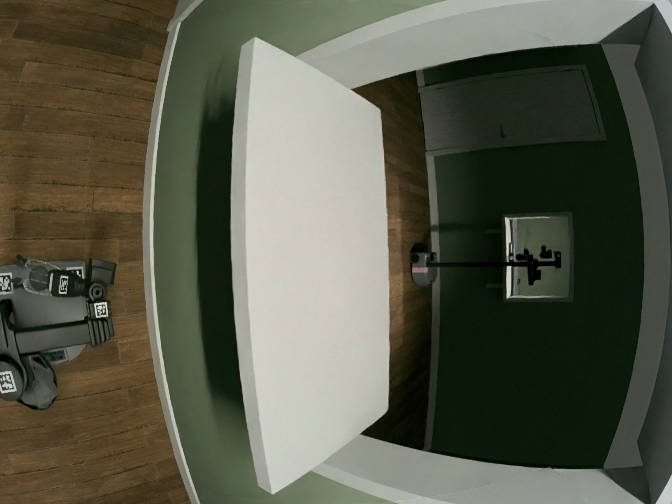

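Call:
{"method": "execute_actions", "body": {"actions": [{"r2":{"joints":{"wrist_yaw_rad":0.88,"gripper_m":0.14}},"r3":{"base":{"rotate_rad":-0.03},"joints":{"lift_m":0.5}}}], "cameras": []}}

Call:
{"method": "execute_actions", "body": {"actions": [{"r2":{"joints":{"lift_m":1.1,"wrist_pitch_rad":-0.8}},"r3":{"joints":{"lift_m":0.7}}}], "cameras": []}}

Call:
{"method": "execute_actions", "body": {"actions": [{"r2":{"joints":{"arm_m":0.25,"wrist_pitch_rad":-1.3}},"r3":{"joints":{"lift_m":0.94}}}], "cameras": ["r2_wrist_camera"]}}

Scene clock: 23.73 s.
r1.base_odometry: x=+0.000 y=+0.000 heading=+0.000 (m, m, rad; r1's odometry frame)
r1.turned_by_wheels: +0.000 (rad since the last result)
r1.turned_by_imu: +0.000 (rad since the last result)
r1.base_tilt: forward=+0.4 right=+0.9 (deg)
r1.lidar_m: 1.12 0.85 0.83 0.87 1.25 1.52 1.63 2.31 2.28 0.90 1.28 1.28
r1.head_depth_mm: 1230 1231 1220 1215 1212 1208 1199 / 1311 1300 1304 1293 1294 1276 1280 / 1400 1398 1387 1379 1374 1368 1372 / 1479 1461 1457 1443 1442 1435 1432 / 1295 1289 1270 1271 1249 1236 1233 / 1118 1112 1105 1093 1091 1077 1064 / 985 977 980 973 964 954 948
r1.base_status: not commanded
r1.joint_positions: lift_m=+0.449 arm_m=-0.002 wrist_yaw_rad=+2.898 wrist_pitch_rad=-0.422 wrist_roll_rad=+0.014 gripper_m=+0.037 head_pan_rad=-0.003 head_tilt_rad=-0.005
r1.joint_status: not commanded
r1.motor_effort: left_wheel=+1(0) right_wheel=+0(1) lift_m=+26(26) arm_m=+0(0) wrist_yaw_rad=+0(0) wrist_pitch_rad=+4(4) wrist_roll_rad=+0(0) gripper_m=+0(0) head_pan_rad=+0(0) head_tilt_rad=+0(1) (%)
r1.hand_pose: x=+0.0328 y=+0.0739 z=+0.4613 quat_wxyz=(+0.232, +0.709, +0.062, +0.664) (m; r1's base frame)
r1.wrist_depth_mm: - - 910 834 737 684 618 / - - - 919 820 742 676 / - - - - 901 802 723 / - - 976 943 924 838 782 / 811 800 834 787 782 740 746 / 700 677 - 654 631 642 629 / 594 577 - 581 565 555 547
r2.base_odometry: x=+0.874 y=-0.716 heading=+0.750 (m, m, rad; r2's odometry frame)
r2.turned_by_wheels: +0.000 (rad since the last result)
r2.turned_by_imu: +0.001 (rad since the last result)
r2.base_tilt: forward=+0.7 right=-0.5 (deg)
r2.lidar_m: 1.78 2.39 2.49 2.41 2.50 2.55 1.73 0.64 0.47 0.46 0.48 0.66
r2.head_depth_mm: 2785 3191 2744 696 592 - - / 2803 3219 2768 696 563 - - / 2840 3289 2762 699 561 - - / 2836 3214 2782 646 563 494 - / 2838 3221 2677 680 597 - 1003 / 3004 3271 2807 702 581 492 979 / 3039 3339 2817 704 566 498 990
r2.base_status: not commanded
r2.joint_positions: lift_m=+0.939 arm_m=+0.003 wrist_yaw_rad=+0.883 wrist_pitch_rad=-0.419 wrist_roll_rad=-0.014 gripper_m=+0.140 head_pan_rad=-1.563 head_tilt_rad=-0.692
r2.joint_status: all done
r2.motor_effort: left_wheel=-2(2) right_wheel=+2(2) lift_m=+29(29) arm_m=+0(0) wrist_yaw_rad=-4(6) wrist_pitch_rad=+6(6) wrist_roll_rad=+0(0) gripper_m=+0(83) head_pan_rad=-1(3) head_tilt_rad=-3(3) (%)
r2.hand_pose: x=+0.1518 y=-0.2903 z=+0.9517 quat_wxyz=(+0.693, +0.427, -0.557, +0.165) (m; r2's base frame)
r2.wrist_depth_mm: - - 575 376 - - - / - - 650 418 529 - - / - - 775 449 445 440 461 / - - 871 352 346 346 302 / - - - 288 285 294 273 / - - - 259 242 - 240 / - - - 793 211 205 209
r3.base_odometry: x=+1.799 y=-0.279 heading=+2.306 (m, m, rad; r3's odometry frame)
r3.turned_by_wheels: -0.030 (rad since the last result)
r3.turned_by_imu: -0.030 (rad since the last result)
r3.base_tilt: forward=-1.0 right=-0.5 (deg)
r3.lidar_m: 1.70 2.36 1.55 2.08 2.16 2.60 1.75 0.64 0.47 0.45 0.47 0.64
r3.head_depth_mm: 3004 3288 3318 794 620 507 756 / 2948 3244 3316 785 616 505 761 / 3185 3233 3123 781 612 503 762 / - 3137 2988 777 611 502 767 / 3050 3241 3194 772 605 498 763 / 2999 3234 3106 766 602 497 770 / 3009 3254 3125 761 598 494 774
r3.base_status: done
r3.joint_positions: lift_m=+0.500 arm_m=-0.002 wrist_yaw_rad=+2.893 wrist_pitch_rad=-0.419 wrist_roll_rad=+0.004 gripper_m=+0.037 head_pan_rad=-1.563 head_tilt_rad=-0.593
r3.joint_status: all done
r3.motor_effort: left_wheel=+0(3) right_wheel=-1(4) lift_m=+36(37) arm_m=+0(1) wrist_yaw_rad=-1(1) wrist_pitch_rad=+8(8) wrist_roll_rad=+1(1) gripper_m=+0(0) head_pan_rad=-2(2) head_tilt_rad=-5(6) (%)
r3.hand_pose: x=+0.0340 y=+0.0740 z=+0.5124 quat_wxyz=(+0.232, +0.706, +0.060, +0.667) (m; r3's base frame)
r3.wrist_depth_mm: - - - - - - - / - - - - - - - / - - - - - - - / - - - - - - - / 877 - 943 916 955 902 938 / 726 - - 755 788 760 815 / 651 638 666 670 672 673 685
pictures: none
No camera images: the call's "cameras" was empty. Leave "cameras" out to get every camera's image.

Scene clock: 26.40 s.
r1.base_odometry: x=+0.000 y=+0.000 heading=+0.000 (m, m, rad; r1's odometry frame)
r1.turned_by_wheels: +0.000 (rad since the last result)
r1.turned_by_imu: +0.000 (rad since the last result)
r1.base_tilt: forward=+0.4 right=+0.9 (deg)
r1.lidar_m: 1.12 0.85 0.83 0.87 1.24 1.52 1.62 2.31 2.28 0.89 1.28 1.28
r1.head_depth_mm: 1229 1219 1218 1223 1215 1208 1199 / 1311 1304 1301 1305 1287 1288 1283 / 1403 1390 1399 1395 1382 1371 1362 / 1469 1471 1456 1448 1442 1442 1420 / 1297 1286 1272 1260 1243 1235 1228 / 1128 1117 1102 1093 1086 1078 1068 / 989 984 972 967 960 955 948
r1.base_status: not commanded
r1.joint_positions: lift_m=+0.449 arm_m=-0.002 wrist_yaw_rad=+2.898 wrist_pitch_rad=-0.422 wrist_roll_rad=+0.014 gripper_m=+0.037 head_pan_rad=-0.003 head_tilt_rad=-0.005
r1.joint_status: not commanded
r1.motor_effort: left_wheel=+0(0) right_wheel=+0(0) lift_m=+26(26) arm_m=-1(0) wrist_yaw_rad=+0(0) wrist_pitch_rad=+5(4) wrist_roll_rad=+0(0) gripper_m=+0(0) head_pan_rad=+0(1) head_tilt_rad=+1(1) (%)
r1.hand_pose: x=+0.0328 y=+0.0739 z=+0.4613 quat_wxyz=(+0.232, +0.709, +0.062, +0.664) (m; r1's base frame)
r1.wrist_depth_mm: - - 926 835 735 669 632 / - - - 904 826 744 682 / - - - - 887 796 725 / - - 971 943 909 859 780 / 820 821 802 771 794 745 735 / 695 683 - 644 629 644 629 / 590 583 - 588 562 561 544
r2.base_odometry: x=+0.874 y=-0.716 heading=+0.750 (m, m, rad; r2's odometry frame)
r2.turned_by_wheels: +0.000 (rad since the last result)
r2.turned_by_imu: +0.001 (rad since the last result)
r2.base_tilt: forward=+0.7 right=-0.6 (deg)
r2.lidar_m: 1.78 2.39 2.49 2.41 2.51 2.55 1.72 0.65 0.47 0.46 0.48 0.66
r2.head_depth_mm: - - - - - 468 867 / - - - - - - 875 / 2819 3153 - - - - 894 / 2841 3261 2938 - - 489 910 / 2846 3290 - 656 - 491 929 / 2946 3319 - 656 584 495 947 / 3048 3334 - 677 567 810 961
r2.base_status: not commanded
r2.joint_positions: lift_m=+1.099 arm_m=+0.003 wrist_yaw_rad=+0.883 wrist_pitch_rad=-0.809 wrist_roll_rad=-0.014 gripper_m=+0.140 head_pan_rad=-1.563 head_tilt_rad=-0.692
r2.joint_status: all done
r2.motor_effort: left_wheel=-2(3) right_wheel=+1(2) lift_m=+28(27) arm_m=+0(0) wrist_yaw_rad=-3(4) wrist_pitch_rad=+3(6) wrist_roll_rad=-1(1) gripper_m=+1(1) head_pan_rad=-2(2) head_tilt_rad=-4(3) (%)
r2.hand_pose: x=+0.1016 y=-0.2492 z=+1.0359 quat_wxyz=(+0.710, +0.529, -0.463, +0.030) (m; r2's base frame)
r2.wrist_depth_mm: - - 755 470 517 536 - / - - - 477 468 469 456 / - - - 426 418 406 381 / - - - 394 378 374 337 / - - - - 346 348 310 / - - - - 322 - 293 / - - - - 933 289 286
r3.base_odometry: x=+1.799 y=-0.279 heading=+2.306 (m, m, rad; r3's odometry frame)
r3.turned_by_wheels: +0.000 (rad since the last result)
r3.turned_by_imu: +0.001 (rad since the last result)
r3.base_tilt: forward=-1.2 right=-0.5 (deg)
r3.lidar_m: 1.70 2.36 1.55 2.08 2.16 2.59 1.74 0.64 0.47 0.45 0.47 0.64
r3.head_depth_mm: 2975 3206 3269 795 618 507 755 / 3003 3261 3276 787 615 506 760 / - 3264 3075 781 611 503 761 / - 3207 3000 778 609 501 763 / 3029 3267 3210 771 603 498 770 / 2985 3248 3115 765 601 497 766 / 2976 3242 3197 763 600 493 771
r3.base_status: not commanded
r3.joint_positions: lift_m=+0.700 arm_m=-0.002 wrist_yaw_rad=+2.893 wrist_pitch_rad=-0.419 wrist_roll_rad=+0.004 gripper_m=+0.037 head_pan_rad=-1.563 head_tilt_rad=-0.593
r3.joint_status: all done
r3.motor_effort: left_wheel=+0(0) right_wheel=-1(1) lift_m=+35(35) arm_m=-1(1) wrist_yaw_rad=+1(0) wrist_pitch_rad=+8(8) wrist_roll_rad=+1(1) gripper_m=+0(0) head_pan_rad=-2(2) head_tilt_rad=-5(5) (%)
r3.hand_pose: x=+0.0340 y=+0.0740 z=+0.7124 quat_wxyz=(+0.232, +0.706, +0.060, +0.667) (m; r3's base frame)
r3.wrist_depth_mm: - - - - - - - / - - - - - - - / - - - - - - - / - - - - - - - / - - - - - - - / 995 - - 988 - - - / 858 820 857 885 861 888 900
pictures: none
No camera images: the call's "cameras" was empty. Leave "cameras" out to get every camera's image.

Scene clock: 29.43 s.
r1.base_odometry: x=+0.000 y=+0.000 heading=+0.000 (m, m, rad; r1's odometry frame)
r1.turned_by_wheels: +0.000 (rad since the last result)
r1.turned_by_imu: +0.000 (rad since the last result)
r1.base_tilt: forward=+0.4 right=+0.9 (deg)
r1.lidar_m: 1.11 0.85 0.83 0.87 1.24 1.52 1.62 2.31 2.27 0.89 1.28 1.28
r1.head_depth_mm: 1229 1231 1224 1223 1209 1203 1210 / 1308 1307 1297 1292 1299 1290 1280 / 1400 1403 1394 1391 1369 1365 1382 / 1473 1470 1456 1445 1448 1434 1427 / 1291 1282 1276 1263 1244 1233 1225 / 1117 1115 1104 1100 1087 1081 1068 / 991 986 975 970 958 957 950
r1.base_status: not commanded
r1.joint_positions: lift_m=+0.449 arm_m=-0.002 wrist_yaw_rad=+2.898 wrist_pitch_rad=-0.422 wrist_roll_rad=+0.014 gripper_m=+0.037 head_pan_rad=-0.003 head_tilt_rad=-0.005
r1.joint_status: not commanded
r1.motor_effort: left_wheel=+0(1) right_wheel=+1(1) lift_m=+26(26) arm_m=+0(0) wrist_yaw_rad=+0(0) wrist_pitch_rad=+5(5) wrist_roll_rad=+0(0) gripper_m=+0(0) head_pan_rad=+0(0) head_tilt_rad=+2(2) (%)
r1.hand_pose: x=+0.0328 y=+0.0739 z=+0.4613 quat_wxyz=(+0.232, +0.709, +0.062, +0.664) (m; r1's base frame)
r1.wrist_depth_mm: - - 905 826 747 684 623 / - - - 922 831 740 664 / - - - - 876 806 742 / - - 963 946 935 844 784 / 825 807 830 767 800 742 756 / 692 671 - 656 627 640 617 / 597 592 - 570 557 559 548
r2.base_odometry: x=+0.874 y=-0.716 heading=+0.750 (m, m, rad; r2's odometry frame)
r2.turned_by_wheels: +0.000 (rad since the last result)
r2.turned_by_imu: +0.001 (rad since the last result)
r2.base_tilt: forward=+0.7 right=-0.5 (deg)
r2.lidar_m: 1.78 2.39 2.50 2.40 2.51 2.55 1.73 0.64 0.47 0.46 0.48 0.66
r2.head_depth_mm: - 3145 2726 694 561 480 863 / - - 2555 695 561 481 877 / 2865 3146 - 675 549 482 897 / 2848 3147 2965 625 562 493 916 / 2845 3215 2721 703 555 495 925 / 2999 3280 2805 704 564 497 948 / 3006 3389 2794 706 568 499 966
r2.base_status: not commanded
r2.joint_positions: lift_m=+1.099 arm_m=+0.250 wrist_yaw_rad=+0.881 wrist_pitch_rad=-1.299 wrist_roll_rad=-0.014 gripper_m=+0.140 head_pan_rad=-1.563 head_tilt_rad=-0.692
r2.joint_status: all done
r2.motor_effort: left_wheel=-3(2) right_wheel=+1(2) lift_m=+29(29) arm_m=+2(2) wrist_yaw_rad=-2(4) wrist_pitch_rad=+0(1) wrist_roll_rad=-1(1) gripper_m=+0(1) head_pan_rad=-2(2) head_tilt_rad=-4(3) (%)
r2.hand_pose: x=+0.0136 y=-0.4238 z=+0.9847 quat_wxyz=(+0.694, +0.628, -0.322, -0.143) (m; r2's base frame)
r2.wrist_depth_mm: 309 303 298 294 257 286 282 / - 299 294 294 254 285 280 / - 295 295 288 252 281 279 / - - 293 287 252 279 275 / - - 284 283 250 276 274 / - - 284 281 274 - 269 / - - - 279 275 273 269
r3.base_odometry: x=+1.799 y=-0.279 heading=+2.306 (m, m, rad; r3's odometry frame)
r3.turned_by_wheels: +0.000 (rad since the last result)
r3.turned_by_imu: +0.001 (rad since the last result)
r3.base_tilt: forward=-1.1 right=-0.5 (deg)
r3.lidar_m: 1.70 2.37 1.54 2.08 2.16 2.58 1.75 0.64 0.47 0.45 0.47 0.64
r3.head_depth_mm: 2952 3251 3364 790 648 - - / 3012 3204 3337 787 616 - - / - 3261 3104 784 612 - - / - 3229 3006 775 608 - - / 3062 3241 3164 766 605 - - / 2961 3234 3181 764 601 509 - / 2932 3261 3142 760 598 494 772
r3.base_status: not commanded
r3.joint_positions: lift_m=+0.940 arm_m=-0.002 wrist_yaw_rad=+2.893 wrist_pitch_rad=-0.419 wrist_roll_rad=+0.004 gripper_m=+0.037 head_pan_rad=-1.563 head_tilt_rad=-0.593
r3.joint_status: all done
r3.motor_effort: left_wheel=+0(1) right_wheel=-1(1) lift_m=+36(39) arm_m=-1(1) wrist_yaw_rad=+0(1) wrist_pitch_rad=+8(8) wrist_roll_rad=+1(1) gripper_m=+0(0) head_pan_rad=-2(2) head_tilt_rad=-6(5) (%)
r3.hand_pose: x=+0.0340 y=+0.0740 z=+0.9524 quat_wxyz=(+0.232, +0.706, +0.060, +0.667) (m; r3's base frame)
r3.wrist_depth_mm: - - - - - - - / - - - - - - - / - - - - - - - / - - - - - - - / - - - - - - - / - - - - - - - / - - - - - - -
pictures: r2_wrist_camera
camera_calibration (this result's frames):
r2_wrist_camera: T_world_to_cam=[[-0.604759, -0.795269, -0.0425905, -0.279465], [-0.791889, 0.606156, -0.0740709, 0.368426], [0.0847228, -0.0110681, -0.996343, 1.14483], [0, 0, 0, 1]] pos_world=[0.0257507, -0.432903, 1.15603]
Images, in order (width x height): r2_wrist_camera 644x364.

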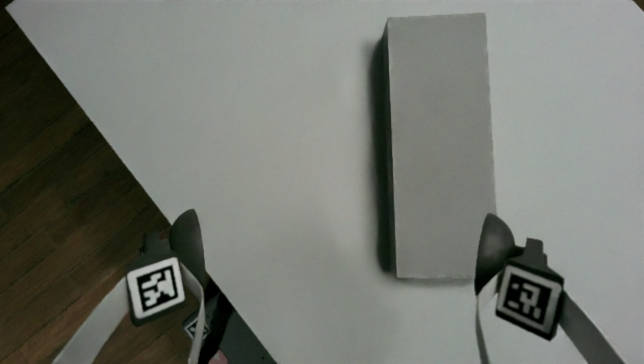

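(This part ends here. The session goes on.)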